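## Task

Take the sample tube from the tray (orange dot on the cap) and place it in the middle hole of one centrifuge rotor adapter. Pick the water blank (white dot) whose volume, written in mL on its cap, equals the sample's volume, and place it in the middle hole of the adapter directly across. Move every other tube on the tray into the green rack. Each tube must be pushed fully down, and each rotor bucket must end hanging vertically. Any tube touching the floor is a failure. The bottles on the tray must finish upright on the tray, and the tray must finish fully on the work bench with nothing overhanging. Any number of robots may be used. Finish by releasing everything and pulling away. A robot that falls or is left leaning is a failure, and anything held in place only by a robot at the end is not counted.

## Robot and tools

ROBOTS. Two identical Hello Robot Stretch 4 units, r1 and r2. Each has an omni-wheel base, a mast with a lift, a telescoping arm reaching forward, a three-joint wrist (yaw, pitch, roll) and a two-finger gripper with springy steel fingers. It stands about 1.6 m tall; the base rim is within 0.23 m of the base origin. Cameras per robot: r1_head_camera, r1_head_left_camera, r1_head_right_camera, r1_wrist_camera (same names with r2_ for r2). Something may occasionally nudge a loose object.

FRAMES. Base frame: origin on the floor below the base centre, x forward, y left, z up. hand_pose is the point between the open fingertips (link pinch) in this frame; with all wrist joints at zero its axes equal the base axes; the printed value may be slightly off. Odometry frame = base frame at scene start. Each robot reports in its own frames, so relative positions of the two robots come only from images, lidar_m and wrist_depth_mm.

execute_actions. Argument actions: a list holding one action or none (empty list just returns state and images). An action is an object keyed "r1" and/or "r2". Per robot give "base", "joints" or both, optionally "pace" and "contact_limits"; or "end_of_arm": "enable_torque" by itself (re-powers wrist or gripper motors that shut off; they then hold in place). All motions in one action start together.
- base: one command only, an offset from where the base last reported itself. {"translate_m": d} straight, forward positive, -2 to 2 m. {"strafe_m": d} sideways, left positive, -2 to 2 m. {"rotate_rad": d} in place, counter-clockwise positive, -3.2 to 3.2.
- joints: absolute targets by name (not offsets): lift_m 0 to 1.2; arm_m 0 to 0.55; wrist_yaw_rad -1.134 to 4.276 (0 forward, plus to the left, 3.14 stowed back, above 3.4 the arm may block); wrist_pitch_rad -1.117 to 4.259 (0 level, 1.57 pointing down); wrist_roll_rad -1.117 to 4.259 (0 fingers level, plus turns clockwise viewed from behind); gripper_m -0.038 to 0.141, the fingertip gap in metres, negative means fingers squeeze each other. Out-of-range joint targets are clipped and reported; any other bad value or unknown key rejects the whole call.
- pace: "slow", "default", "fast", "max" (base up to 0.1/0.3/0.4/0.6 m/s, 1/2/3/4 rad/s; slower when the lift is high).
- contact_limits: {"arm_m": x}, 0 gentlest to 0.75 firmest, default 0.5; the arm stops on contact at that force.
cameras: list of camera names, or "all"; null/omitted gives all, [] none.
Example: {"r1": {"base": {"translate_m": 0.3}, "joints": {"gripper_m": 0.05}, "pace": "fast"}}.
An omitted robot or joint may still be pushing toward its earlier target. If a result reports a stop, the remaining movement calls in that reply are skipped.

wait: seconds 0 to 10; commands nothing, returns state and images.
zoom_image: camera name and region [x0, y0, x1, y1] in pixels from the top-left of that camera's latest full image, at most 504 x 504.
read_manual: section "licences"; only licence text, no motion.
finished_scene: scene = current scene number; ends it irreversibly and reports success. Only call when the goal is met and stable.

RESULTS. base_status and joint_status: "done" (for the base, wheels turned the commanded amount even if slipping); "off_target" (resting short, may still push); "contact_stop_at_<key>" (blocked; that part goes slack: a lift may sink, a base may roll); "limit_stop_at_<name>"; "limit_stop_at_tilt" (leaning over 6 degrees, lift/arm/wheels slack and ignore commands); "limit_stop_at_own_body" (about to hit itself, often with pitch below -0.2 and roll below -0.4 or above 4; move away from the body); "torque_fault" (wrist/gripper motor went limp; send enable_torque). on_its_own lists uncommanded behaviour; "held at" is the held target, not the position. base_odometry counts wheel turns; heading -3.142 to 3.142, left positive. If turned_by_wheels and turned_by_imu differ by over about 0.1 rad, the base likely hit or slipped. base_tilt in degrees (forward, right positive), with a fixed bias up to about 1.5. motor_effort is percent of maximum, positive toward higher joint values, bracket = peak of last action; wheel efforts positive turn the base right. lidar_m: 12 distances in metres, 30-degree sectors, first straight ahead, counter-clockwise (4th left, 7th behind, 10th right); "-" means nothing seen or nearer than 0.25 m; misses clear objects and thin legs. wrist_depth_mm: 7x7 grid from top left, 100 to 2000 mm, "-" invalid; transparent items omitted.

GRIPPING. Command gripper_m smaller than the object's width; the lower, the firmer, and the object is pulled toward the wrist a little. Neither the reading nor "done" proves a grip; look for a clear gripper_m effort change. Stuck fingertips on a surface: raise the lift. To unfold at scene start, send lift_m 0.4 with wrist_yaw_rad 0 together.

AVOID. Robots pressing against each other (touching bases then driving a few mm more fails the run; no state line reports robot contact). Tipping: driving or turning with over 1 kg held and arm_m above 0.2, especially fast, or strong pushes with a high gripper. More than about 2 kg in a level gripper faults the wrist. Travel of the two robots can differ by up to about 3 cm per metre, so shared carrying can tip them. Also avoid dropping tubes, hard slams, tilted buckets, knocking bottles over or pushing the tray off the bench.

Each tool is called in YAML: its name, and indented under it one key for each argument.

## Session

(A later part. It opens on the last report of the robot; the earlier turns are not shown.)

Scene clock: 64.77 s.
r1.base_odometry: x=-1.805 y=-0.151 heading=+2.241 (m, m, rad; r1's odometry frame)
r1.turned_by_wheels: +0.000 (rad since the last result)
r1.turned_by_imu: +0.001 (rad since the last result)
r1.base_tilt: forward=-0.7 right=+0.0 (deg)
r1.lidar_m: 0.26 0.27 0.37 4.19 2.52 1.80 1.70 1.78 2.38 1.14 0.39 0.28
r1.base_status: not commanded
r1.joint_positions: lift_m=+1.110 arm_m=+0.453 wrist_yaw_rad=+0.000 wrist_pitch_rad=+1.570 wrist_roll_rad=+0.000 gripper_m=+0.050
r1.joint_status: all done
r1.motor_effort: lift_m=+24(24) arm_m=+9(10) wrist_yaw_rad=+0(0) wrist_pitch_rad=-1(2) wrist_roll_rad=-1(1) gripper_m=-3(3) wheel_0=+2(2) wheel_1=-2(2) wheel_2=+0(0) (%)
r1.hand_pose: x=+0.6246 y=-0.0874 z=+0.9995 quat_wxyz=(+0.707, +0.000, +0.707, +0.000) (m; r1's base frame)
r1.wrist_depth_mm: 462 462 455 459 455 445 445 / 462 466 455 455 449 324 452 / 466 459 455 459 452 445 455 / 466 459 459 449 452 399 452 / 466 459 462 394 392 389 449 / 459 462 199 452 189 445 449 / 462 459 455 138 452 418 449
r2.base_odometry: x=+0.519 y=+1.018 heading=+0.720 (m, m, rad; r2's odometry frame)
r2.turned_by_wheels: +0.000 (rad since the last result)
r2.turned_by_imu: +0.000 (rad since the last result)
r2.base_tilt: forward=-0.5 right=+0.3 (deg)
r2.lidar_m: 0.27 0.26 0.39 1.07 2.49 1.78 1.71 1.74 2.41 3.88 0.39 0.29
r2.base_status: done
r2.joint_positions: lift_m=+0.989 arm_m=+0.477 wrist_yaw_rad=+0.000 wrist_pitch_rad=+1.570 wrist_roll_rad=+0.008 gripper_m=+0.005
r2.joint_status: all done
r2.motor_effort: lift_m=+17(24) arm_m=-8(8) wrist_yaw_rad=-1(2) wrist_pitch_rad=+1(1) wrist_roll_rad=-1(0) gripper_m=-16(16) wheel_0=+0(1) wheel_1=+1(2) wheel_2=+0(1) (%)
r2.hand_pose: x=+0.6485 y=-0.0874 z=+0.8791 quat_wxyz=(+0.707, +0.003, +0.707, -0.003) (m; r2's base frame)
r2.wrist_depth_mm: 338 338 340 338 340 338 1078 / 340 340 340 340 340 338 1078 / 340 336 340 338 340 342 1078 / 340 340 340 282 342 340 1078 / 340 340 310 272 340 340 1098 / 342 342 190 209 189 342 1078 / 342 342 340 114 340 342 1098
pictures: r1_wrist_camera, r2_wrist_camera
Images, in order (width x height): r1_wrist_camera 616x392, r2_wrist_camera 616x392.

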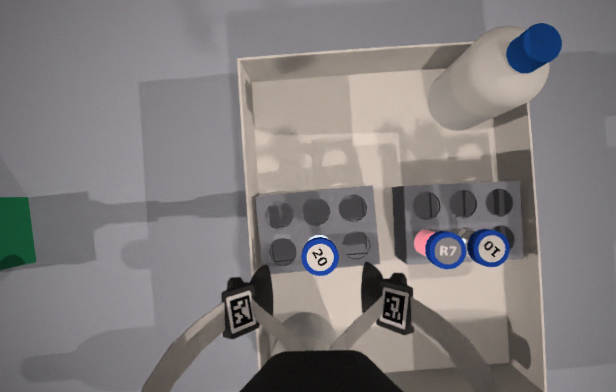

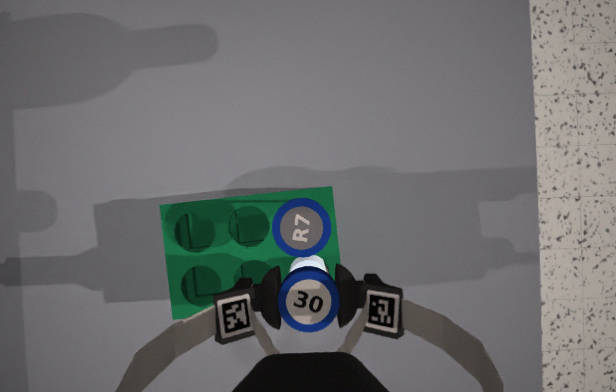

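execute_actions:
  actions:
    - {"r1":{"base":{"strafe_m":-0.002},"joints":{"arm_m":0.461,"lift_m":0.993}},"r2":{"joints":{"gripper_m":0.05}}}
  cameras: ["r1_wrist_camera"]

execute_actions:
  actions:
    - {"r1":{"joints":{"gripper_m":0.005}},"r2":{"joints":{"lift_m":1.05}}}
  cameras: []

execute_actions:
  actions:
    - {"r1":{"joints":{"lift_m":1.13}},"r2":{"joints":{"wrist_roll_rad":1.57,"arm_m":0.526}}}
  cameras: ["r1_wrist_camera"]

execute_actions:
  actions:
    - {"r1":{"base":{"strafe_m":-0.7},"joints":{"arm_m":0.43}},"r2":{"base":{"strafe_m":0.604}}}
  cameras: ["r2_wrist_camera"]

Scene clock: 67.33 s.
r1.base_odometry: x=-1.803 y=-0.150 heading=+2.241 (m, m, rad; r1's odometry frame)
r1.turned_by_wheels: +0.000 (rad since the last result)
r1.turned_by_imu: +0.001 (rad since the last result)
r1.base_tilt: forward=-0.7 right=+0.0 (deg)
r1.lidar_m: 0.26 0.28 0.40 4.20 2.52 1.81 1.70 1.76 2.37 1.11 0.40 0.28
r1.base_status: done
r1.joint_positions: lift_m=+0.993 arm_m=+0.459 wrist_yaw_rad=+0.000 wrist_pitch_rad=+1.570 wrist_roll_rad=+0.000 gripper_m=+0.050
r1.joint_status: all done
r1.motor_effort: lift_m=+17(22) arm_m=+9(6) wrist_yaw_rad=+0(0) wrist_pitch_rad=-2(1) wrist_roll_rad=-1(1) gripper_m=-5(5) wheel_0=+1(5) wheel_1=+0(7) wheel_2=+0(2) (%)
r1.hand_pose: x=+0.6306 y=-0.0874 z=+0.8831 quat_wxyz=(+0.707, +0.000, +0.707, +0.000) (m; r1's base frame)
r1.wrist_depth_mm: 345 343 317 304 317 297 214 / 347 345 340 338 334 312 248 / 345 345 338 338 338 336 329 / 343 343 338 338 334 327 301 / 345 345 309 278 297 274 273 / 347 343 200 216 189 276 274 / 345 342 338 138 334 334 332
r2.base_odometry: x=+0.519 y=+1.018 heading=+0.720 (m, m, rad; r2's odometry frame)
r2.turned_by_wheels: +0.000 (rad since the last result)
r2.turned_by_imu: +0.000 (rad since the last result)
r2.base_tilt: forward=-0.4 right=+0.3 (deg)
r2.lidar_m: 0.26 0.28 0.40 1.05 2.49 1.77 1.69 1.78 2.40 3.92 0.40 0.27
r2.base_status: not commanded
r2.joint_positions: lift_m=+0.989 arm_m=+0.477 wrist_yaw_rad=+0.000 wrist_pitch_rad=+1.570 wrist_roll_rad=+0.008 gripper_m=+0.050
r2.joint_status: all done
r2.motor_effort: lift_m=+17(17) arm_m=-8(8) wrist_yaw_rad=-3(2) wrist_pitch_rad=+1(1) wrist_roll_rad=-1(2) gripper_m=-1(15) wheel_0=+1(0) wheel_1=+1(1) wheel_2=+0(0) (%)
r2.hand_pose: x=+0.6485 y=-0.0874 z=+0.8791 quat_wxyz=(+0.707, +0.003, +0.707, -0.003) (m; r2's base frame)
r2.wrist_depth_mm: 340 340 340 338 338 340 1098 / 340 342 340 338 340 342 1078 / 340 340 340 338 338 340 1078 / 342 340 340 281 342 342 1098 / 342 340 281 281 342 340 1078 / 342 342 196 220 196 342 1098 / 340 340 342 114 342 342 1078
pictures: r1_wrist_camera
Images, in order (width x height): r1_wrist_camera 616x392.

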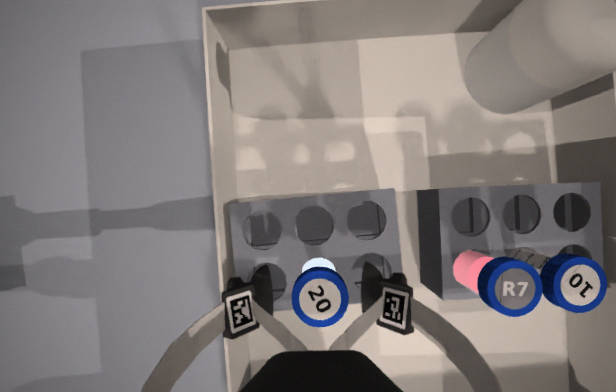

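Scene clock: 68.57 s.
r1.base_odometry: x=-1.803 y=-0.150 heading=+2.241 (m, m, rad; r1's odometry frame)
r1.turned_by_wheels: +0.000 (rad since the last result)
r1.turned_by_imu: +0.000 (rad since the last result)
r1.base_tilt: forward=-0.8 right=+0.1 (deg)
r1.lidar_m: 0.26 0.28 0.38 4.21 2.51 1.81 1.71 1.77 2.38 1.16 0.40 0.28
r1.base_status: not commanded
r1.joint_positions: lift_m=+0.993 arm_m=+0.459 wrist_yaw_rad=+0.000 wrist_pitch_rad=+1.570 wrist_roll_rad=+0.000 gripper_m=+0.005
r1.joint_status: all done
r1.motor_effort: lift_m=+17(17) arm_m=+9(9) wrist_yaw_rad=+0(1) wrist_pitch_rad=-1(1) wrist_roll_rad=-1(1) gripper_m=-16(15) wheel_0=+1(1) wheel_1=+0(0) wheel_2=+0(0) (%)
r1.hand_pose: x=+0.6306 y=-0.0874 z=+0.8831 quat_wxyz=(+0.707, +0.000, +0.707, +0.000) (m; r1's base frame)
r1.wrist_depth_mm: 345 343 309 307 319 297 214 / 345 343 338 334 336 312 246 / 343 342 338 336 336 332 330 / 343 343 338 334 334 327 303 / 345 342 334 278 296 276 273 / 345 343 186 209 183 274 274 / 343 343 340 134 334 334 330
r2.base_odometry: x=+0.519 y=+1.018 heading=+0.720 (m, m, rad; r2's odometry frame)
r2.turned_by_wheels: +0.000 (rad since the last result)
r2.turned_by_imu: +0.000 (rad since the last result)
r2.base_tilt: forward=-0.5 right=+0.4 (deg)
r2.lidar_m: 0.25 0.27 0.38 1.07 2.47 1.80 1.67 1.75 2.42 3.90 0.42 0.26
r2.base_status: not commanded
r2.joint_positions: lift_m=+1.050 arm_m=+0.477 wrist_yaw_rad=+0.000 wrist_pitch_rad=+1.570 wrist_roll_rad=+0.008 gripper_m=+0.050
r2.joint_status: all done
r2.motor_effort: lift_m=+25(27) arm_m=-8(8) wrist_yaw_rad=-3(1) wrist_pitch_rad=+0(1) wrist_roll_rad=-1(1) gripper_m=-5(6) wheel_0=+0(0) wheel_1=+1(1) wheel_2=+0(0) (%)
r2.hand_pose: x=+0.6485 y=-0.0874 z=+0.9394 quat_wxyz=(+0.707, +0.003, +0.707, -0.003) (m; r2's base frame)
r2.wrist_depth_mm: 399 397 397 397 399 397 1138 / 402 399 397 402 399 399 1160 / 399 402 399 399 399 399 1160 / 399 399 402 399 402 399 1160 / 399 402 340 340 402 399 1160 / 399 399 197 399 196 399 1160 / 399 402 402 114 402 402 1160
pictures: none
No camera images: the call's "cameras" was empty. Leave "cameras" out to get every camera's image.

Scene clock: 70.20 s.
r1.base_odometry: x=-1.803 y=-0.150 heading=+2.241 (m, m, rad; r1's odometry frame)
r1.turned_by_wheels: +0.000 (rad since the last result)
r1.turned_by_imu: +0.001 (rad since the last result)
r1.base_tilt: forward=-0.7 right=+0.1 (deg)
r1.lidar_m: 0.26 0.27 0.38 4.19 2.54 1.81 1.72 1.76 2.39 1.13 0.39 0.28
r1.base_status: not commanded
r1.joint_positions: lift_m=+1.130 arm_m=+0.459 wrist_yaw_rad=+0.000 wrist_pitch_rad=+1.570 wrist_roll_rad=+0.000 gripper_m=+0.005
r1.joint_status: all done
r1.motor_effort: lift_m=+25(27) arm_m=+9(9) wrist_yaw_rad=+0(1) wrist_pitch_rad=-1(1) wrist_roll_rad=-1(1) gripper_m=-15(17) wheel_0=+1(1) wheel_1=+0(0) wheel_2=+0(0) (%)
r1.hand_pose: x=+0.6306 y=-0.0874 z=+1.0194 quat_wxyz=(+0.707, +0.000, +0.707, +0.000) (m; r1's base frame)
r1.wrist_depth_mm: 484 484 477 477 473 477 469 / 480 477 477 473 469 334 473 / 480 480 477 477 469 469 473 / 488 480 477 469 469 430 469 / 484 480 477 413 410 407 469 / 480 480 185 209 181 466 469 / 480 477 477 156 469 413 469
r2.base_odometry: x=+0.519 y=+1.018 heading=+0.720 (m, m, rad; r2's odometry frame)
r2.turned_by_wheels: +0.000 (rad since the last result)
r2.turned_by_imu: +0.000 (rad since the last result)
r2.base_tilt: forward=-0.4 right=+0.4 (deg)
r2.lidar_m: 0.25 0.29 0.38 1.07 2.46 1.77 1.69 1.73 2.41 3.91 0.37 0.27
r2.base_status: not commanded
r2.joint_positions: lift_m=+1.050 arm_m=+0.525 wrist_yaw_rad=+0.000 wrist_pitch_rad=+1.570 wrist_roll_rad=+1.570 gripper_m=+0.050
r2.joint_status: all done
r2.motor_effort: lift_m=+25(25) arm_m=+8(8) wrist_yaw_rad=-2(1) wrist_pitch_rad=+1(1) wrist_roll_rad=+1(7) gripper_m=-5(2) wheel_0=+1(0) wheel_1=+1(1) wheel_2=+0(0) (%)
r2.hand_pose: x=+0.6957 y=-0.0874 z=+0.9394 quat_wxyz=(+0.501, +0.500, +0.500, -0.499) (m; r2's base frame)
r2.wrist_depth_mm: 1138 1160 1182 1138 1138 1182 1160 / 399 397 399 399 399 399 402 / 399 397 399 402 399 399 402 / 399 399 399 399 399 399 402 / 399 397 399 340 402 399 404 / 397 402 196 343 196 402 404 / 399 399 402 114 402 399 404
pictures: r1_wrist_camera
Images, in order (width x height): r1_wrist_camera 616x392.

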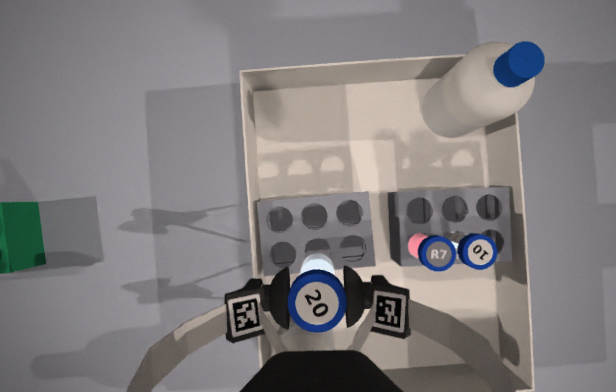

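Scene clock: 73.87 s.
r1.base_odometry: x=-1.254 y=+0.284 heading=+2.241 (m, m, rad; r1's odometry frame)
r1.turned_by_wheels: +0.000 (rad since the last result)
r1.turned_by_imu: +0.004 (rad since the last result)
r1.base_tilt: forward=-0.7 right=+0.1 (deg)
r1.lidar_m: 0.27 0.27 0.39 1.05 2.46 1.80 1.71 1.74 2.36 3.83 0.45 0.30
r1.base_status: done
r1.joint_positions: lift_m=+1.130 arm_m=+0.432 wrist_yaw_rad=+0.000 wrist_pitch_rad=+1.570 wrist_roll_rad=+0.000 gripper_m=+0.005
r1.joint_status: all done
r1.motor_effort: lift_m=+24(25) arm_m=-8(8) wrist_yaw_rad=+0(1) wrist_pitch_rad=-1(2) wrist_roll_rad=-1(1) gripper_m=-16(14) wheel_0=+0(10) wheel_1=+1(12) wheel_2=+0(2) (%)
r1.hand_pose: x=+0.6026 y=-0.0874 z=+1.0195 quat_wxyz=(+0.707, +0.000, +0.707, +0.000) (m; r1's base frame)
r1.wrist_depth_mm: 484 477 480 477 477 1229 521 / 488 480 480 477 477 683 535 / 480 480 477 480 477 676 539 / 484 480 473 477 473 676 559 / 484 480 477 473 473 683 559 / 484 480 186 208 182 676 564 / 480 480 473 156 473 676 569
r2.base_odometry: x=+0.120 y=+1.472 heading=+0.720 (m, m, rad; r2's odometry frame)
r2.turned_by_wheels: +0.000 (rad since the last result)
r2.turned_by_imu: -0.002 (rad since the last result)
r2.base_tilt: forward=-0.4 right=+0.4 (deg)
r2.lidar_m: 0.25 0.27 0.42 1.25 2.48 1.81 1.69 1.78 2.43 4.51 0.36 0.28
r2.base_status: done
r2.joint_positions: lift_m=+1.050 arm_m=+0.525 wrist_yaw_rad=+0.000 wrist_pitch_rad=+1.570 wrist_roll_rad=+1.570 gripper_m=+0.050
r2.joint_status: not commanded
r2.motor_effort: lift_m=+26(25) arm_m=+8(8) wrist_yaw_rad=-2(2) wrist_pitch_rad=+1(2) wrist_roll_rad=+1(0) gripper_m=-3(2) wheel_0=+0(7) wheel_1=+0(9) wheel_2=+0(1) (%)
r2.hand_pose: x=+0.6957 y=-0.0874 z=+0.9394 quat_wxyz=(+0.501, +0.500, +0.500, -0.499) (m; r2's base frame)
r2.wrist_depth_mm: 394 402 399 399 399 399 399 / 397 254 370 340 397 399 402 / 399 359 399 392 399 397 399 / 394 397 397 399 399 399 399 / 399 397 397 340 399 399 399 / 402 399 197 278 196 317 343 / 399 345 389 114 351 263 250
pictures: r2_wrist_camera
Images, in order (width x height): r2_wrist_camera 616x392.

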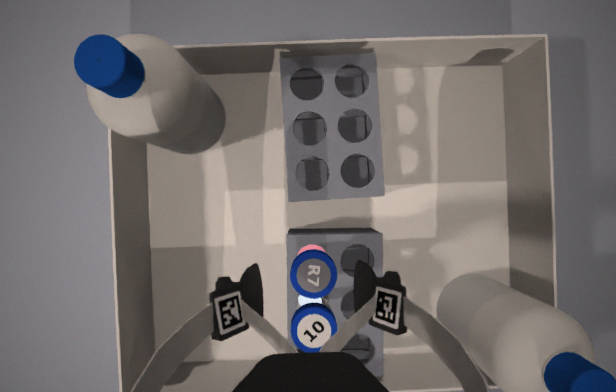

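execute_actions:
  actions:
    - {"r1":{"base":{"strafe_m":-0.52},"joints":{"lift_m":1.06}},"r2":{"base":{"translate_m":-0.004},"joints":{"lift_m":0.989}}}
  cameras: ["r2_wrist_camera","r1_wrist_camera"]

Scene clock: 77.43 s.
r1.base_odometry: x=-0.847 y=+0.607 heading=+2.241 (m, m, rad; r1's odometry frame)
r1.turned_by_wheels: +0.000 (rad since the last result)
r1.turned_by_imu: +0.003 (rad since the last result)
r1.base_tilt: forward=-0.7 right=+0.1 (deg)
r1.lidar_m: 0.28 0.29 0.42 1.11 2.48 1.79 1.68 1.73 2.38 3.31 0.42 0.30
r1.base_status: done
r1.joint_positions: lift_m=+1.060 arm_m=+0.432 wrist_yaw_rad=+0.000 wrist_pitch_rad=+1.570 wrist_roll_rad=+0.000 gripper_m=+0.005
r1.joint_status: all done
r1.motor_effort: lift_m=+18(23) arm_m=-9(9) wrist_yaw_rad=+0(0) wrist_pitch_rad=-1(1) wrist_roll_rad=-1(0) gripper_m=-15(17) wheel_0=+0(10) wheel_1=+0(7) wheel_2=+0(4) (%)
r1.hand_pose: x=+0.6026 y=-0.0874 z=+0.9500 quat_wxyz=(+0.707, +0.000, +0.707, +0.000) (m; r1's base frame)
r1.wrist_depth_mm: 627 1182 362 362 410 402 362 / 1205 991 368 449 418 415 415 / 1182 1160 366 421 424 421 430 / 1160 1182 368 427 421 415 389 / 1182 1160 368 394 424 421 418 / 1182 1160 186 208 182 407 424 / 1182 699 362 156 418 392 415
r2.base_odometry: x=+0.117 y=+1.469 heading=+0.720 (m, m, rad; r2's odometry frame)
r2.turned_by_wheels: +0.000 (rad since the last result)
r2.turned_by_imu: +0.000 (rad since the last result)
r2.base_tilt: forward=-0.4 right=+0.4 (deg)
r2.lidar_m: 0.25 0.27 0.40 1.25 2.47 1.79 1.69 1.77 2.43 4.52 0.36 0.27
r2.base_status: done
r2.joint_positions: lift_m=+0.989 arm_m=+0.525 wrist_yaw_rad=+0.000 wrist_pitch_rad=+1.570 wrist_roll_rad=+1.570 gripper_m=+0.050
r2.joint_status: all done
r2.motor_effort: lift_m=+17(24) arm_m=+8(8) wrist_yaw_rad=-1(3) wrist_pitch_rad=+1(1) wrist_roll_rad=+0(0) gripper_m=-3(5) wheel_0=-1(3) wheel_1=+2(2) wheel_2=+1(6) (%)
r2.hand_pose: x=+0.6957 y=-0.0874 z=+0.8791 quat_wxyz=(+0.501, +0.500, +0.500, -0.499) (m; r2's base frame)
r2.wrist_depth_mm: 164 204 309 277 281 303 286 / 197 208 336 307 336 338 312 / 340 304 338 278 338 340 314 / 338 336 336 332 338 340 309 / 338 338 336 290 338 336 312 / 340 338 197 217 196 310 286 / 340 309 338 114 332 244 216
pictures: r1_wrist_camera, r2_wrist_camera
Images, in order (width x height): r1_wrist_camera 616x392, r2_wrist_camera 616x392.

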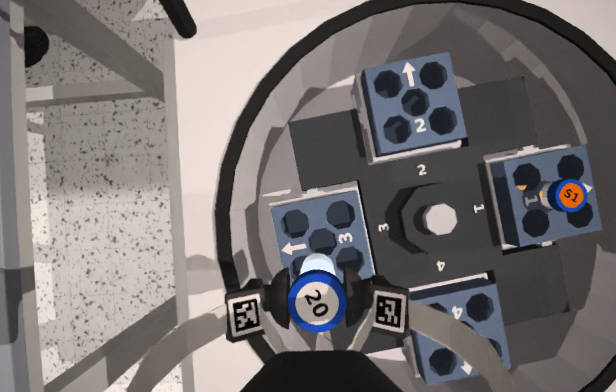

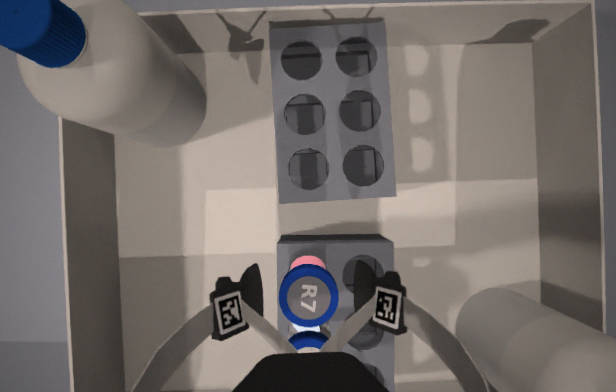

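execute_actions:
  actions:
    - {"r1":{"base":{"strafe_m":-0.006},"joints":{"lift_m":1.0,"arm_m":0.449}},"r2":{"joints":{"gripper_m":0.005}}}
  cameras: ["r1_wrist_camera"]

Scene clock: 79.07 s.
r1.base_odometry: x=-0.842 y=+0.611 heading=+2.241 (m, m, rad; r1's odometry frame)
r1.turned_by_wheels: +0.000 (rad since the last result)
r1.turned_by_imu: +0.001 (rad since the last result)
r1.base_tilt: forward=-0.7 right=+0.1 (deg)
r1.lidar_m: 0.28 0.29 0.43 1.11 2.45 1.76 1.68 1.74 2.34 3.32 0.43 0.31
r1.base_status: done
r1.joint_positions: lift_m=+1.000 arm_m=+0.447 wrist_yaw_rad=+0.000 wrist_pitch_rad=+1.570 wrist_roll_rad=+0.000 gripper_m=+0.005
r1.joint_status: all done
r1.motor_effort: lift_m=+17(17) arm_m=+9(9) wrist_yaw_rad=+0(0) wrist_pitch_rad=-2(1) wrist_roll_rad=+0(1) gripper_m=-16(15) wheel_0=-1(7) wheel_1=+2(8) wheel_2=+0(0) (%)
r1.hand_pose: x=+0.6186 y=-0.0874 z=+0.8901 quat_wxyz=(+0.707, +0.000, +0.707, +0.000) (m; r1's base frame)
r1.wrist_depth_mm: 647 683 304 303 362 364 338 / 1118 778 301 413 347 359 375 / 1138 1118 304 364 357 359 362 / 1138 1098 330 366 362 359 334 / 1118 1118 340 334 362 342 345 / 1118 1098 185 208 182 357 357 / 1138 707 304 156 364 332 392
r2.base_odometry: x=+0.117 y=+1.469 heading=+0.720 (m, m, rad; r2's odometry frame)
r2.turned_by_wheels: +0.000 (rad since the last result)
r2.turned_by_imu: +0.000 (rad since the last result)
r2.base_tilt: forward=-0.4 right=+0.4 (deg)
r2.lidar_m: 0.25 0.25 0.38 1.25 2.44 1.78 1.70 1.79 2.43 4.48 0.40 0.28
r2.base_status: not commanded
r2.joint_positions: lift_m=+0.989 arm_m=+0.525 wrist_yaw_rad=+0.000 wrist_pitch_rad=+1.570 wrist_roll_rad=+1.570 gripper_m=+0.005
r2.joint_status: all done
r2.motor_effort: lift_m=+17(17) arm_m=+8(8) wrist_yaw_rad=-2(2) wrist_pitch_rad=+1(1) wrist_roll_rad=+2(1) gripper_m=-16(15) wheel_0=-1(1) wheel_1=+1(2) wheel_2=+1(1) (%)
r2.hand_pose: x=+0.6957 y=-0.0874 z=+0.8791 quat_wxyz=(+0.501, +0.500, +0.500, -0.499) (m; r2's base frame)
r2.wrist_depth_mm: 164 203 309 277 279 304 285 / 197 208 336 307 338 338 312 / 336 304 338 277 338 338 312 / 342 338 338 332 338 340 309 / 342 338 338 278 338 338 310 / 338 336 190 209 188 307 286 / 340 291 338 114 332 244 215
pictures: r1_wrist_camera
Images, in order (width x height): r1_wrist_camera 616x392.

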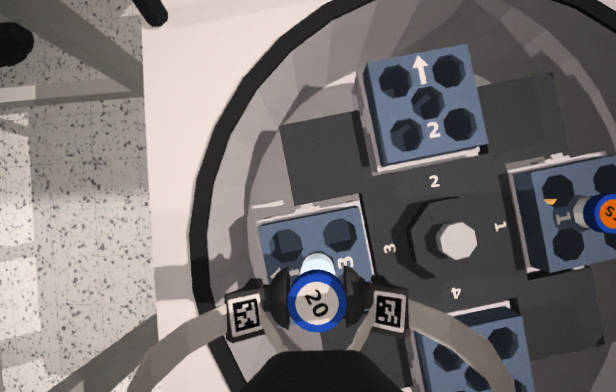

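execute_actions:
  actions:
    - {"r1":{"base":{"translate_m":-0.004},"joints":{"lift_m":0.919},"pace":"slow"},"r2":{"joints":{"lift_m":1.1}}}
  cameras: ["r1_wrist_camera","r2_wrist_camera"]

Scene clock: 81.17 s.
r1.base_odometry: x=-0.840 y=+0.608 heading=+2.241 (m, m, rad; r1's odometry frame)
r1.turned_by_wheels: +0.000 (rad since the last result)
r1.turned_by_imu: +0.001 (rad since the last result)
r1.base_tilt: forward=-0.7 right=+0.1 (deg)
r1.lidar_m: 0.28 0.30 0.41 1.12 2.44 1.79 1.68 1.72 2.36 3.32 0.43 0.30
r1.base_status: done
r1.joint_positions: lift_m=+0.919 arm_m=+0.447 wrist_yaw_rad=+0.000 wrist_pitch_rad=+1.570 wrist_roll_rad=+0.000 gripper_m=+0.005
r1.joint_status: all done
r1.motor_effort: lift_m=+16(17) arm_m=+9(9) wrist_yaw_rad=+1(0) wrist_pitch_rad=-1(2) wrist_roll_rad=-1(1) gripper_m=-15(17) wheel_0=-2(2) wheel_1=-2(2) wheel_2=+4(7) (%)
r1.hand_pose: x=+0.6186 y=-0.0874 z=+0.8091 quat_wxyz=(+0.707, +0.000, +0.707, +0.000) (m; r1's base frame)
r1.wrist_depth_mm: 647 225 223 293 289 255 330 / 1042 224 233 338 271 258 277 / 1025 224 286 283 283 282 278 / 1042 224 330 285 282 279 279 / 1042 224 272 257 281 260 279 / 1042 223 186 208 183 279 279 / 1025 224 256 134 282 253 257
r2.base_odometry: x=+0.117 y=+1.469 heading=+0.720 (m, m, rad; r2's odometry frame)
r2.turned_by_wheels: +0.000 (rad since the last result)
r2.turned_by_imu: +0.000 (rad since the last result)
r2.base_tilt: forward=-0.4 right=+0.4 (deg)
r2.lidar_m: 0.25 0.27 0.40 1.24 2.47 1.80 1.69 1.78 2.43 4.51 0.40 0.28
r2.base_status: not commanded
r2.joint_positions: lift_m=+1.100 arm_m=+0.525 wrist_yaw_rad=+0.000 wrist_pitch_rad=+1.570 wrist_roll_rad=+1.570 gripper_m=+0.005
r2.joint_status: all done
r2.motor_effort: lift_m=+26(27) arm_m=+8(8) wrist_yaw_rad=-3(3) wrist_pitch_rad=+1(1) wrist_roll_rad=+0(1) gripper_m=-15(16) wheel_0=-1(1) wheel_1=+2(2) wheel_2=+1(1) (%)
r2.hand_pose: x=+0.6957 y=-0.0874 z=+0.9894 quat_wxyz=(+0.501, +0.500, +0.500, -0.499) (m; r2's base frame)
r2.wrist_depth_mm: 445 445 449 449 445 449 449 / 449 304 433 399 449 424 449 / 449 402 445 421 449 445 452 / 445 449 445 442 449 449 452 / 449 452 449 387 442 449 452 / 449 449 190 209 189 314 452 / 449 452 421 114 404 306 449
pictures: r1_wrist_camera, r2_wrist_camera
Images, in order (width x height): r1_wrist_camera 616x392, r2_wrist_camera 616x392.

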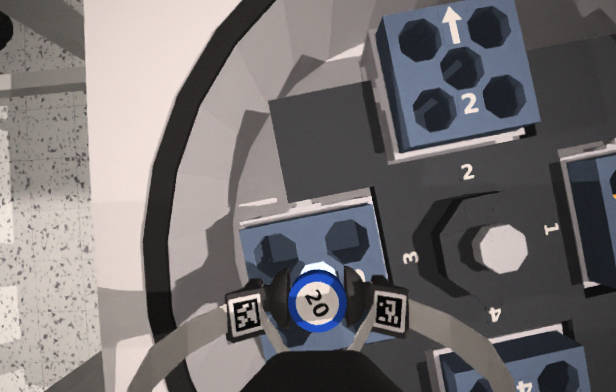

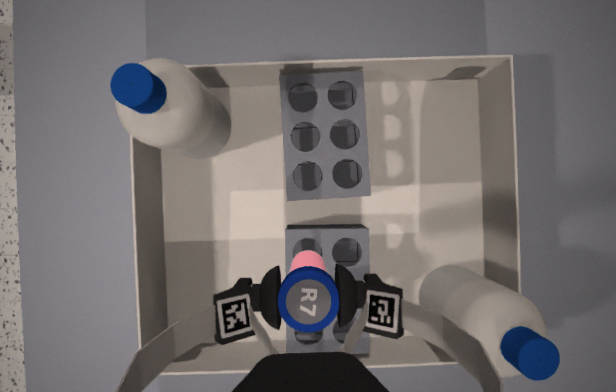

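execute_actions:
  actions:
    - {"r1":{"joints":{"gripper_m":0.045}},"r2":{"base":{"strafe_m":-0.518},"joints":{"arm_m":0.47}}}
  cameras: ["r2_wrist_camera"]

Scene clock: 84.53 s.
r1.base_odometry: x=-0.840 y=+0.608 heading=+2.241 (m, m, rad; r1's odometry frame)
r1.turned_by_wheels: +0.000 (rad since the last result)
r1.turned_by_imu: +0.001 (rad since the last result)
r1.base_tilt: forward=-0.7 right=+0.0 (deg)
r1.lidar_m: 0.28 0.30 0.41 1.11 2.49 1.78 1.68 1.74 2.37 3.32 0.43 0.29
r1.base_status: not commanded
r1.joint_positions: lift_m=+0.919 arm_m=+0.447 wrist_yaw_rad=+0.000 wrist_pitch_rad=+1.570 wrist_roll_rad=+0.000 gripper_m=+0.045
r1.joint_status: all done
r1.motor_effort: lift_m=+16(16) arm_m=+9(9) wrist_yaw_rad=+0(0) wrist_pitch_rad=-2(1) wrist_roll_rad=-1(1) gripper_m=-4(11) wheel_0=-3(2) wheel_1=-2(2) wheel_2=+4(4) (%)
r1.hand_pose: x=+0.6186 y=-0.0874 z=+0.8091 quat_wxyz=(+0.707, +0.000, +0.707, +0.000) (m; r1's base frame)
r1.wrist_depth_mm: 640 224 223 293 289 254 330 / 1025 223 231 351 270 258 279 / 1042 224 286 283 282 279 278 / 1060 224 332 283 281 279 279 / 1042 224 272 257 283 260 278 / 1025 224 197 226 186 279 281 / 1042 222 259 138 281 253 258
r2.base_odometry: x=+0.459 y=+1.080 heading=+0.721 (m, m, rad; r2's odometry frame)
r2.turned_by_wheels: +0.000 (rad since the last result)
r2.turned_by_imu: +0.002 (rad since the last result)
r2.base_tilt: forward=-0.4 right=+0.4 (deg)
r2.lidar_m: 0.25 0.26 0.40 1.07 2.46 1.76 1.68 1.75 2.43 3.99 0.41 0.29
r2.base_status: done
r2.joint_positions: lift_m=+1.100 arm_m=+0.471 wrist_yaw_rad=+0.000 wrist_pitch_rad=+1.570 wrist_roll_rad=+1.570 gripper_m=+0.005
r2.joint_status: all done
r2.motor_effort: lift_m=+24(26) arm_m=-8(8) wrist_yaw_rad=+0(0) wrist_pitch_rad=+1(1) wrist_roll_rad=+0(1) gripper_m=-17(16) wheel_0=+1(6) wheel_1=+0(10) wheel_2=+1(3) (%)
r2.hand_pose: x=+0.6425 y=-0.0874 z=+0.9894 quat_wxyz=(+0.501, +0.500, +0.500, -0.499) (m; r2's base frame)
r2.wrist_depth_mm: 445 445 445 449 449 449 449 / 445 449 449 452 445 449 452 / 445 449 452 449 449 449 452 / 449 445 445 445 452 452 452 / 445 449 445 389 452 452 452 / 445 452 190 210 188 449 452 / 449 452 452 114 452 449 452
pictures: r2_wrist_camera
Images, in order (width x height): r2_wrist_camera 616x392.

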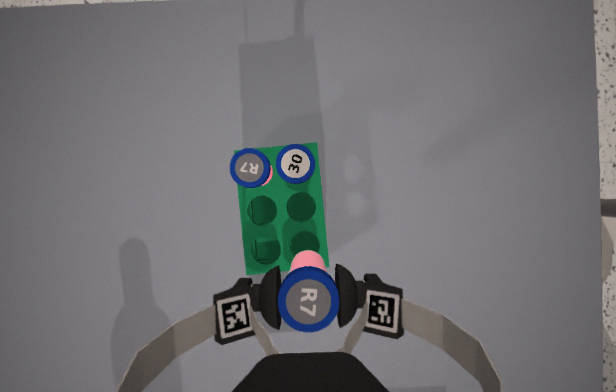

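execute_actions:
  actions:
    - {"r1":{"joints":{"lift_m":1.05},"pace":"fast"},"r2":{"base":{"strafe_m":-0.007},"joints":{"arm_m":0.476,"lift_m":1.055}}}
  cameras: ["r2_wrist_camera","r1_wrist_camera"]

Scene clock: 86.27 s.
r1.base_odometry: x=-0.840 y=+0.608 heading=+2.241 (m, m, rad; r1's odometry frame)
r1.turned_by_wheels: +0.000 (rad since the last result)
r1.turned_by_imu: +0.001 (rad since the last result)
r1.base_tilt: forward=-0.7 right=+0.1 (deg)
r1.lidar_m: 0.28 0.30 0.41 1.12 2.47 1.78 1.69 1.74 2.35 3.31 0.44 0.31
r1.base_status: not commanded
r1.joint_positions: lift_m=+1.050 arm_m=+0.447 wrist_yaw_rad=+0.000 wrist_pitch_rad=+1.570 wrist_roll_rad=+0.000 gripper_m=+0.045
r1.joint_status: all done
r1.motor_effort: lift_m=+25(27) arm_m=+9(9) wrist_yaw_rad=+0(0) wrist_pitch_rad=-1(1) wrist_roll_rad=-1(1) gripper_m=-3(4) wheel_0=-2(3) wheel_1=-2(2) wheel_2=+4(4) (%)
r1.hand_pose: x=+0.6186 y=-0.0874 z=+0.9394 quat_wxyz=(+0.707, +0.000, +0.707, +0.000) (m; r1's base frame)
r1.wrist_depth_mm: 640 1160 353 353 379 384 347 / 1138 960 355 424 407 421 402 / 1160 1160 355 413 410 410 433 / 1138 1160 355 415 410 407 382 / 1182 1182 353 387 389 404 410 / 1160 1160 198 413 186 410 407 / 1160 759 353 138 410 382 418
r2.base_odometry: x=+0.464 y=+1.075 heading=+0.721 (m, m, rad; r2's odometry frame)
r2.turned_by_wheels: +0.000 (rad since the last result)
r2.turned_by_imu: +0.000 (rad since the last result)
r2.base_tilt: forward=-0.4 right=+0.4 (deg)
r2.lidar_m: 0.26 0.28 0.37 1.05 2.43 1.76 1.70 1.79 2.38 3.98 0.40 0.27
r2.base_status: done
r2.joint_positions: lift_m=+1.055 arm_m=+0.475 wrist_yaw_rad=+0.000 wrist_pitch_rad=+1.570 wrist_roll_rad=+1.570 gripper_m=+0.005
r2.joint_status: all done
r2.motor_effort: lift_m=+17(24) arm_m=+8(8) wrist_yaw_rad=-3(1) wrist_pitch_rad=+1(1) wrist_roll_rad=+0(1) gripper_m=-17(15) wheel_0=+0(7) wheel_1=+2(6) wheel_2=+1(2) (%)
r2.hand_pose: x=+0.6457 y=-0.0874 z=+0.9451 quat_wxyz=(+0.501, +0.500, +0.500, -0.499) (m; r2's base frame)
r2.wrist_depth_mm: 402 404 402 404 404 407 407 / 402 404 404 404 407 407 407 / 402 404 402 404 402 407 407 / 407 404 402 349 407 407 404 / 404 407 404 345 404 407 410 / 402 404 190 210 188 407 407 / 404 404 404 114 407 407 407
pictures: r1_wrist_camera, r2_wrist_camera
Images, in order (width x height): r1_wrist_camera 616x392, r2_wrist_camera 616x392.

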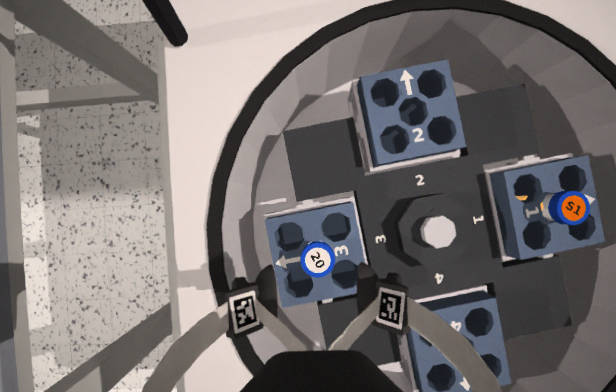

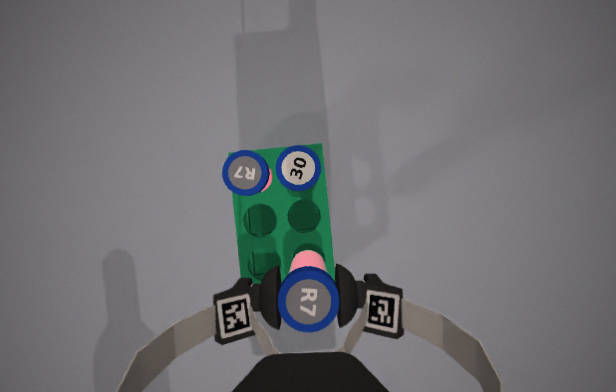

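execute_actions:
  actions:
    - {"r1":{"base":{"strafe_m":1.062},"joints":{"arm_m":0.473,"gripper_m":0.055},"pace":"fast"},"r2":{"joints":{"lift_m":0.989},"pace":"slow"}}
  cameras: ["r2_wrist_camera","r1_wrist_camera"]

Scene clock: 91.23 s.
r1.base_odometry: x=-1.672 y=-0.051 heading=+2.241 (m, m, rad; r1's odometry frame)
r1.turned_by_wheels: +0.000 (rad since the last result)
r1.turned_by_imu: -0.003 (rad since the last result)
r1.base_tilt: forward=-0.7 right=+0.0 (deg)
r1.lidar_m: 0.25 0.28 0.36 4.36 2.46 1.78 1.71 1.76 2.37 1.16 0.40 0.28
r1.base_status: done
r1.joint_positions: lift_m=+1.050 arm_m=+0.471 wrist_yaw_rad=+0.000 wrist_pitch_rad=+1.570 wrist_roll_rad=+0.000 gripper_m=+0.055
r1.joint_status: all done
r1.motor_effort: lift_m=+24(25) arm_m=+8(9) wrist_yaw_rad=+1(1) wrist_pitch_rad=-1(1) wrist_roll_rad=-1(1) gripper_m=-4(5) wheel_0=+1(10) wheel_1=-2(6) wheel_2=+0(4) (%)
r1.hand_pose: x=+0.6426 y=-0.0874 z=+0.9394 quat_wxyz=(+0.707, +0.000, +0.707, +0.000) (m; r1's base frame)
r1.wrist_depth_mm: 404 399 399 322 397 394 389 / 387 392 394 258 392 394 394 / 384 397 394 394 394 394 389 / 402 394 394 394 394 392 392 / 402 338 364 334 384 394 389 / 404 389 198 364 191 392 387 / 399 359 397 137 392 392 392
r2.base_odometry: x=+0.464 y=+1.075 heading=+0.721 (m, m, rad; r2's odometry frame)
r2.turned_by_wheels: +0.000 (rad since the last result)
r2.turned_by_imu: +0.000 (rad since the last result)
r2.base_tilt: forward=-0.5 right=+0.3 (deg)
r2.lidar_m: 0.27 0.29 0.39 1.03 2.47 1.77 1.69 1.76 2.43 4.00 0.41 0.26
r2.base_status: not commanded
r2.joint_positions: lift_m=+0.989 arm_m=+0.475 wrist_yaw_rad=+0.000 wrist_pitch_rad=+1.570 wrist_roll_rad=+1.570 gripper_m=+0.005
r2.joint_status: all done
r2.motor_effort: lift_m=+17(17) arm_m=+8(8) wrist_yaw_rad=-3(2) wrist_pitch_rad=+1(1) wrist_roll_rad=+0(1) gripper_m=-16(17) wheel_0=+0(0) wheel_1=+2(2) wheel_2=+1(1) (%)
r2.hand_pose: x=+0.6457 y=-0.0874 z=+0.8791 quat_wxyz=(+0.501, +0.500, +0.500, -0.499) (m; r2's base frame)
r2.wrist_depth_mm: 338 338 340 340 340 340 340 / 338 338 340 340 342 338 340 / 340 338 340 338 340 338 340 / 338 338 290 279 342 340 343 / 340 342 340 279 340 342 342 / 340 342 190 209 187 343 340 / 340 340 340 114 340 342 342
pictures: r1_wrist_camera, r2_wrist_camera
Images, in order (width x height): r1_wrist_camera 616x392, r2_wrist_camera 616x392.

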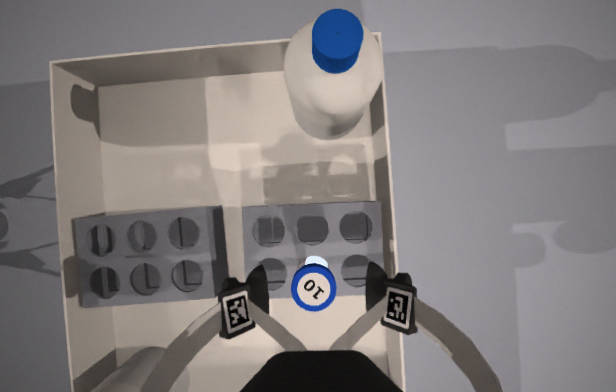

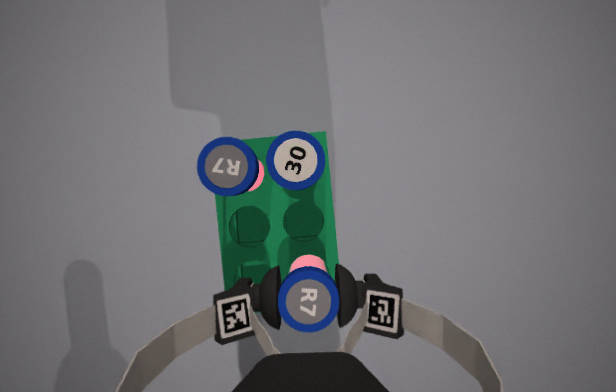

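execute_actions:
  actions:
    - {"r1":{"base":{"strafe_m":0.003},"joints":{"arm_m":0.46,"lift_m":0.993,"gripper_m":0.05}},"r2":{"joints":{"gripper_m":0.045}}}
  cameras: ["r1_wrist_camera"]

execute_actions:
  actions:
    - {"r1":{"joints":{"gripper_m":0.005}},"r2":{"joints":{"lift_m":1.05}}}
  cameras: []

execute_actions:
  actions:
    - {"r1":{"joints":{"lift_m":1.1}},"r2":{"joints":{"arm_m":0.2},"pace":"fast"}}
  cameras: ["r1_wrist_camera"]

execute_actions:
  actions:
    - {"r1":{"base":{"strafe_m":0.564},"joints":{"arm_m":0.455}},"r2":{"base":{"translate_m":-0.4},"joints":{"arm_m":0.02}}}
  cameras: ["r1_wrist_camera"]

Scene clock: 93.43 s.
r1.base_odometry: x=-1.674 y=-0.053 heading=+2.241 (m, m, rad; r1's odometry frame)
r1.turned_by_wheels: +0.000 (rad since the last result)
r1.turned_by_imu: +0.001 (rad since the last result)
r1.base_tilt: forward=-0.7 right=+0.1 (deg)
r1.lidar_m: 0.25 0.27 0.40 4.37 2.49 1.77 1.70 1.75 2.37 1.15 0.40 0.28
r1.base_status: done
r1.joint_positions: lift_m=+0.993 arm_m=+0.462 wrist_yaw_rad=+0.000 wrist_pitch_rad=+1.570 wrist_roll_rad=+0.000 gripper_m=+0.050
r1.joint_status: all done
r1.motor_effort: lift_m=+17(23) arm_m=-9(13) wrist_yaw_rad=+0(0) wrist_pitch_rad=-1(1) wrist_roll_rad=-1(1) gripper_m=-5(3) wheel_0=+0(5) wheel_1=+0(2) wheel_2=+0(2) (%)
r1.hand_pose: x=+0.6326 y=-0.0874 z=+0.8831 quat_wxyz=(+0.707, +0.000, +0.707, +0.000) (m; r1's base frame)
r1.wrist_depth_mm: 296 303 309 199 204 336 336 / 319 342 340 276 334 340 338 / 314 342 340 338 338 338 336 / 294 340 334 332 332 336 334 / 282 279 289 277 285 338 336 / 282 332 200 216 189 336 338 / 309 340 338 138 338 334 336
r2.base_odometry: x=+0.464 y=+1.075 heading=+0.721 (m, m, rad; r2's odometry frame)
r2.turned_by_wheels: +0.000 (rad since the last result)
r2.turned_by_imu: +0.000 (rad since the last result)
r2.base_tilt: forward=-0.4 right=+0.4 (deg)
r2.lidar_m: 0.25 0.28 0.38 1.08 2.48 1.78 1.70 1.76 2.40 3.99 0.42 0.28
r2.base_status: not commanded
r2.joint_positions: lift_m=+0.989 arm_m=+0.475 wrist_yaw_rad=+0.000 wrist_pitch_rad=+1.570 wrist_roll_rad=+1.570 gripper_m=+0.045
r2.joint_status: all done
r2.motor_effort: lift_m=+17(17) arm_m=+8(8) wrist_yaw_rad=-1(2) wrist_pitch_rad=+1(1) wrist_roll_rad=+0(1) gripper_m=-3(16) wheel_0=+0(0) wheel_1=+2(2) wheel_2=+1(1) (%)
r2.hand_pose: x=+0.6457 y=-0.0874 z=+0.8791 quat_wxyz=(+0.501, +0.500, +0.500, -0.499) (m; r2's base frame)
r2.wrist_depth_mm: 340 338 338 340 340 342 340 / 338 336 338 340 340 342 340 / 338 340 340 340 342 338 340 / 338 338 290 279 340 340 342 / 338 340 340 281 342 342 343 / 340 342 200 220 195 342 342 / 338 340 340 114 340 342 342
pictures: r1_wrist_camera
Images, in order (width x height): r1_wrist_camera 616x392.

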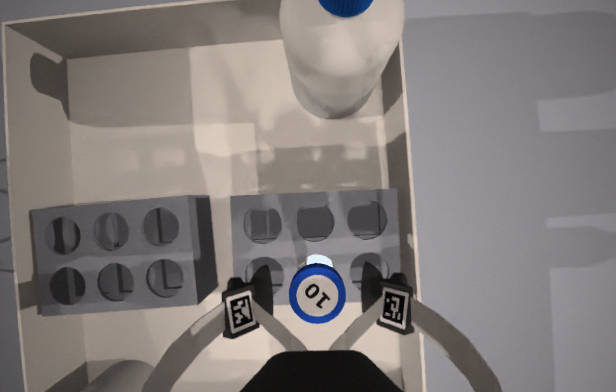

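Scene clock: 94.67 s.
r1.base_odometry: x=-1.674 y=-0.053 heading=+2.241 (m, m, rad; r1's odometry frame)
r1.turned_by_wheels: +0.000 (rad since the last result)
r1.turned_by_imu: +0.000 (rad since the last result)
r1.base_tilt: forward=-0.8 right=+0.1 (deg)
r1.lidar_m: 0.26 0.28 0.40 4.36 2.47 1.79 1.70 1.77 2.36 1.16 0.40 0.28
r1.base_status: not commanded
r1.joint_positions: lift_m=+0.993 arm_m=+0.462 wrist_yaw_rad=+0.000 wrist_pitch_rad=+1.570 wrist_roll_rad=+0.000 gripper_m=+0.005
r1.joint_status: all done
r1.motor_effort: lift_m=+16(16) arm_m=-9(9) wrist_yaw_rad=+0(0) wrist_pitch_rad=-1(2) wrist_roll_rad=-1(1) gripper_m=-15(13) wheel_0=-1(1) wheel_1=+0(0) wheel_2=+0(0) (%)
r1.hand_pose: x=+0.6326 y=-0.0874 z=+0.8831 quat_wxyz=(+0.707, +0.000, +0.707, +0.000) (m; r1's base frame)
r1.wrist_depth_mm: 297 300 309 199 205 340 334 / 317 338 338 276 336 338 336 / 314 342 340 338 336 336 336 / 296 340 332 329 332 336 336 / 281 281 309 278 306 338 334 / 282 334 186 209 183 338 334 / 309 340 336 156 336 336 336
r2.base_odometry: x=+0.464 y=+1.075 heading=+0.721 (m, m, rad; r2's odometry frame)
r2.turned_by_wheels: +0.000 (rad since the last result)
r2.turned_by_imu: +0.000 (rad since the last result)
r2.base_tilt: forward=-0.4 right=+0.4 (deg)
r2.lidar_m: 0.25 0.28 0.39 1.08 2.47 1.77 1.67 1.79 2.43 3.97 0.41 0.28
r2.base_status: not commanded
r2.joint_positions: lift_m=+1.050 arm_m=+0.475 wrist_yaw_rad=+0.000 wrist_pitch_rad=+1.570 wrist_roll_rad=+1.570 gripper_m=+0.045
r2.joint_status: all done
r2.motor_effort: lift_m=+25(27) arm_m=+8(8) wrist_yaw_rad=-2(2) wrist_pitch_rad=+1(1) wrist_roll_rad=+0(0) gripper_m=-3(3) wheel_0=+0(0) wheel_1=+2(2) wheel_2=+1(1) (%)
r2.hand_pose: x=+0.6457 y=-0.0874 z=+0.9394 quat_wxyz=(+0.501, +0.500, +0.500, -0.499) (m; r2's base frame)
r2.wrist_depth_mm: 402 397 399 402 399 399 402 / 399 397 399 399 399 399 402 / 399 399 399 399 402 402 402 / 399 402 399 340 399 399 399 / 404 399 397 342 399 399 402 / 402 399 199 402 195 402 399 / 399 397 399 114 402 402 404
pictures: none
No camera images: the call's "cameras" was empty. Leave "cameras" out to get every camera's image.

Scene clock: 96.30 s.
r1.base_odometry: x=-1.674 y=-0.053 heading=+2.241 (m, m, rad; r1's odometry frame)
r1.turned_by_wheels: +0.000 (rad since the last result)
r1.turned_by_imu: +0.001 (rad since the last result)
r1.base_tilt: forward=-0.8 right=+0.1 (deg)
r1.lidar_m: 0.27 0.27 0.41 4.37 2.47 1.82 1.71 1.75 2.36 1.15 0.39 0.28
r1.base_status: not commanded
r1.joint_positions: lift_m=+1.100 arm_m=+0.462 wrist_yaw_rad=+0.000 wrist_pitch_rad=+1.570 wrist_roll_rad=+0.000 gripper_m=+0.005
r1.joint_status: all done
r1.motor_effort: lift_m=+25(26) arm_m=-9(9) wrist_yaw_rad=+1(1) wrist_pitch_rad=-1(1) wrist_roll_rad=-1(1) gripper_m=-15(15) wheel_0=-1(0) wheel_1=+0(0) wheel_2=+0(0) (%)
r1.hand_pose: x=+0.6326 y=-0.0874 z=+0.9894 quat_wxyz=(+0.707, +0.000, +0.707, +0.000) (m; r1's base frame)
r1.wrist_depth_mm: 455 452 449 449 445 442 442 / 455 433 445 307 442 445 442 / 452 449 449 442 445 442 439 / 452 415 439 436 445 436 439 / 452 389 387 379 442 442 442 / 452 445 186 209 183 439 445 / 449 336 442 156 442 439 439
r2.base_odometry: x=+0.464 y=+1.075 heading=+0.721 (m, m, rad; r2's odometry frame)
r2.turned_by_wheels: +0.000 (rad since the last result)
r2.turned_by_imu: +0.000 (rad since the last result)
r2.base_tilt: forward=-0.4 right=+0.3 (deg)
r2.lidar_m: 0.26 0.25 0.42 1.07 2.44 1.78 1.67 1.78 2.40 3.98 0.42 0.28
r2.base_status: not commanded
r2.joint_positions: lift_m=+1.050 arm_m=+0.201 wrist_yaw_rad=+0.000 wrist_pitch_rad=+1.570 wrist_roll_rad=+1.570 gripper_m=+0.045
r2.joint_status: all done
r2.motor_effort: lift_m=+25(25) arm_m=-8(9) wrist_yaw_rad=-2(3) wrist_pitch_rad=+1(0) wrist_roll_rad=+1(0) gripper_m=-4(3) wheel_0=+0(0) wheel_1=+2(2) wheel_2=+1(1) (%)
r2.hand_pose: x=+0.3724 y=-0.0874 z=+0.9394 quat_wxyz=(+0.500, +0.500, +0.500, -0.500) (m; r2's base frame)
r2.wrist_depth_mm: 397 399 402 402 1160 1138 1138 / 399 399 399 402 1160 1160 1160 / 402 399 402 402 1160 1160 1160 / 397 402 399 402 946 931 1138 / 370 399 402 402 931 946 1160 / 399 404 200 402 196 946 1160 / 402 402 399 114 1160 1182 1138
pictures: r1_wrist_camera
Images, in order (width x height): r1_wrist_camera 616x392.

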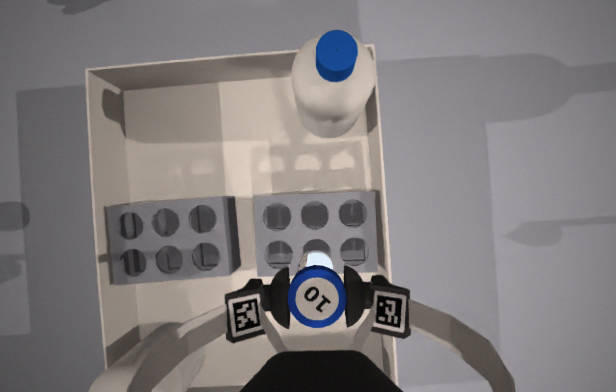

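Scene clock: 99.50 s.
r1.base_odometry: x=-2.117 y=-0.403 heading=+2.241 (m, m, rad; r1's odometry frame)
r1.turned_by_wheels: +0.000 (rad since the last result)
r1.turned_by_imu: -0.001 (rad since the last result)
r1.base_tilt: forward=-0.7 right=+0.1 (deg)
r1.lidar_m: 0.25 0.27 3.99 3.80 2.51 1.79 1.72 1.78 2.40 1.15 0.37 0.28
r1.base_status: done
r1.joint_positions: lift_m=+1.100 arm_m=+0.457 wrist_yaw_rad=+0.000 wrist_pitch_rad=+1.570 wrist_roll_rad=+0.000 gripper_m=+0.005
r1.joint_status: all done
r1.motor_effort: lift_m=+25(25) arm_m=-9(7) wrist_yaw_rad=+0(1) wrist_pitch_rad=-2(1) wrist_roll_rad=-1(1) gripper_m=-16(16) wheel_0=+1(9) wheel_1=+1(10) wheel_2=+0(4) (%)
r1.hand_pose: x=+0.6276 y=-0.0874 z=+0.9894 quat_wxyz=(+0.707, +0.000, +0.707, +0.000) (m; r1's base frame)
r1.wrist_depth_mm: 1205 452 452 449 449 442 439 / 1229 452 445 445 445 445 439 / 1229 455 449 442 449 442 442 / 1205 449 452 442 439 439 442 / 1205 449 397 384 442 442 439 / 1205 452 186 209 184 439 439 / 1205 449 442 157 442 439 439
r2.base_odometry: x=+0.163 y=+0.811 heading=+0.721 (m, m, rad; r2's odometry frame)
r2.turned_by_wheels: +0.000 (rad since the last result)
r2.turned_by_imu: +0.000 (rad since the last result)
r2.base_tilt: forward=-0.5 right=+0.3 (deg)
r2.lidar_m: 0.66 0.70 0.96 4.73 1.87 1.38 1.29 1.38 1.82 3.99 4.15 0.71
r2.base_status: done
r2.joint_positions: lift_m=+1.050 arm_m=+0.021 wrist_yaw_rad=+0.000 wrist_pitch_rad=+1.570 wrist_roll_rad=+1.570 gripper_m=+0.045
r2.joint_status: all done
r2.motor_effort: lift_m=+25(25) arm_m=-8(8) wrist_yaw_rad=+0(2) wrist_pitch_rad=+1(0) wrist_roll_rad=+0(1) gripper_m=-4(4) wheel_0=+1(3) wheel_1=+0(5) wheel_2=-1(8) (%)
r2.hand_pose: x=+0.1925 y=-0.0874 z=+0.9394 quat_wxyz=(+0.500, +0.500, +0.500, -0.500) (m; r2's base frame)
r2.wrist_depth_mm: 1138 1138 1138 1182 1160 1138 1160 / 1160 1138 1138 1160 1138 1138 1138 / 1138 1138 1160 1160 1160 1160 1160 / 1138 1138 1160 1138 946 1160 1160 / 1160 1138 1138 960 946 1138 1160 / 1138 1160 200 1160 195 1160 1182 / 1182 976 1138 114 1160 1160 1160
pictures: r1_wrist_camera
Images, in order (width x height): r1_wrist_camera 616x392.

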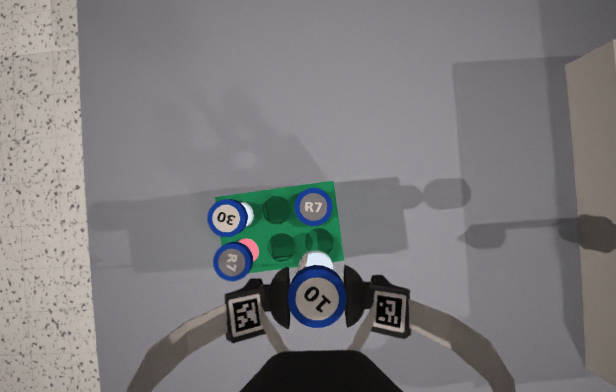

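Hole (320,243) against (317,252).

execute_actions:
  actions:
    - {"r1":{"base":{"strafe_m":-0.003},"joints":{"arm_m":0.469,"lift_m":1.058}}}
  cameras: ["r1_wrist_camera"]

Scene clock: 101.30 s.
r1.base_odometry: x=-2.114 y=-0.402 heading=+2.241 (m, m, rad; r1's odometry frame)
r1.turned_by_wheels: +0.000 (rad since the last result)
r1.turned_by_imu: +0.001 (rad since the last result)
r1.base_tilt: forward=-0.7 right=+0.1 (deg)
r1.lidar_m: 0.25 0.28 4.00 3.80 2.52 1.79 1.71 1.76 2.38 1.14 0.38 0.26
r1.base_status: done
r1.joint_positions: lift_m=+1.058 arm_m=+0.467 wrist_yaw_rad=+0.000 wrist_pitch_rad=+1.570 wrist_roll_rad=+0.000 gripper_m=+0.005
r1.joint_status: all done
r1.motor_effort: lift_m=+17(23) arm_m=+9(7) wrist_yaw_rad=+0(0) wrist_pitch_rad=-1(2) wrist_roll_rad=-1(1) gripper_m=-16(17) wheel_0=-1(5) wheel_1=+0(3) wheel_2=+0(1) (%)
r1.hand_pose: x=+0.6386 y=-0.0874 z=+0.9481 quat_wxyz=(+0.707, +0.000, +0.707, +0.000) (m; r1's base frame)
r1.wrist_depth_mm: 798 410 407 404 402 404 399 / 798 410 407 404 404 404 397 / 1182 407 407 407 402 404 399 / 1160 407 404 402 404 402 399 / 1205 407 345 342 404 402 399 / 1182 407 186 208 183 399 399 / 1160 404 404 157 402 397 394
r2.base_odometry: x=+0.163 y=+0.811 heading=+0.721 (m, m, rad; r2's odometry frame)
r2.turned_by_wheels: +0.000 (rad since the last result)
r2.turned_by_imu: +0.000 (rad since the last result)
r2.base_tilt: forward=-0.4 right=+0.3 (deg)
r2.lidar_m: 0.66 0.70 0.95 4.73 1.89 1.35 1.29 1.37 1.85 3.99 4.17 0.71
r2.base_status: not commanded
r2.joint_positions: lift_m=+1.050 arm_m=+0.021 wrist_yaw_rad=+0.000 wrist_pitch_rad=+1.570 wrist_roll_rad=+1.570 gripper_m=+0.045
r2.joint_status: not commanded
r2.motor_effort: lift_m=+25(25) arm_m=-8(8) wrist_yaw_rad=-2(3) wrist_pitch_rad=+2(1) wrist_roll_rad=+0(1) gripper_m=-2(6) wheel_0=+2(1) wheel_1=+0(0) wheel_2=-1(1) (%)
r2.hand_pose: x=+0.1925 y=-0.0874 z=+0.9394 quat_wxyz=(+0.500, +0.500, +0.500, -0.500) (m; r2's base frame)
r2.wrist_depth_mm: 1160 1160 1182 1160 1138 1160 1138 / 1138 1160 1138 1160 1138 1160 1160 / 1160 1138 1182 1138 1138 1160 1138 / 1138 1160 1138 1138 931 1160 1160 / 1138 1138 1160 960 946 1160 1160 / 1138 1160 200 1138 195 1160 1182 / 1160 976 1160 114 1138 1160 1160
pictures: r1_wrist_camera
Images, in order (width x height): r1_wrist_camera 616x392.

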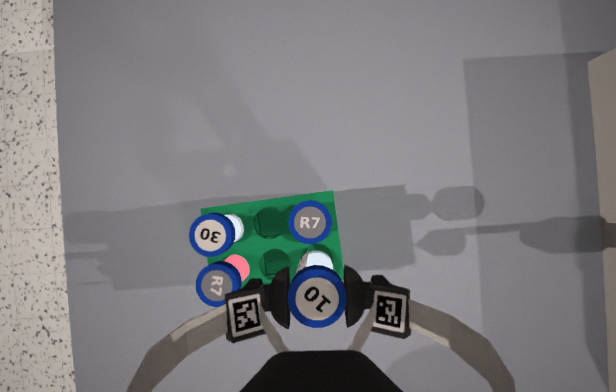

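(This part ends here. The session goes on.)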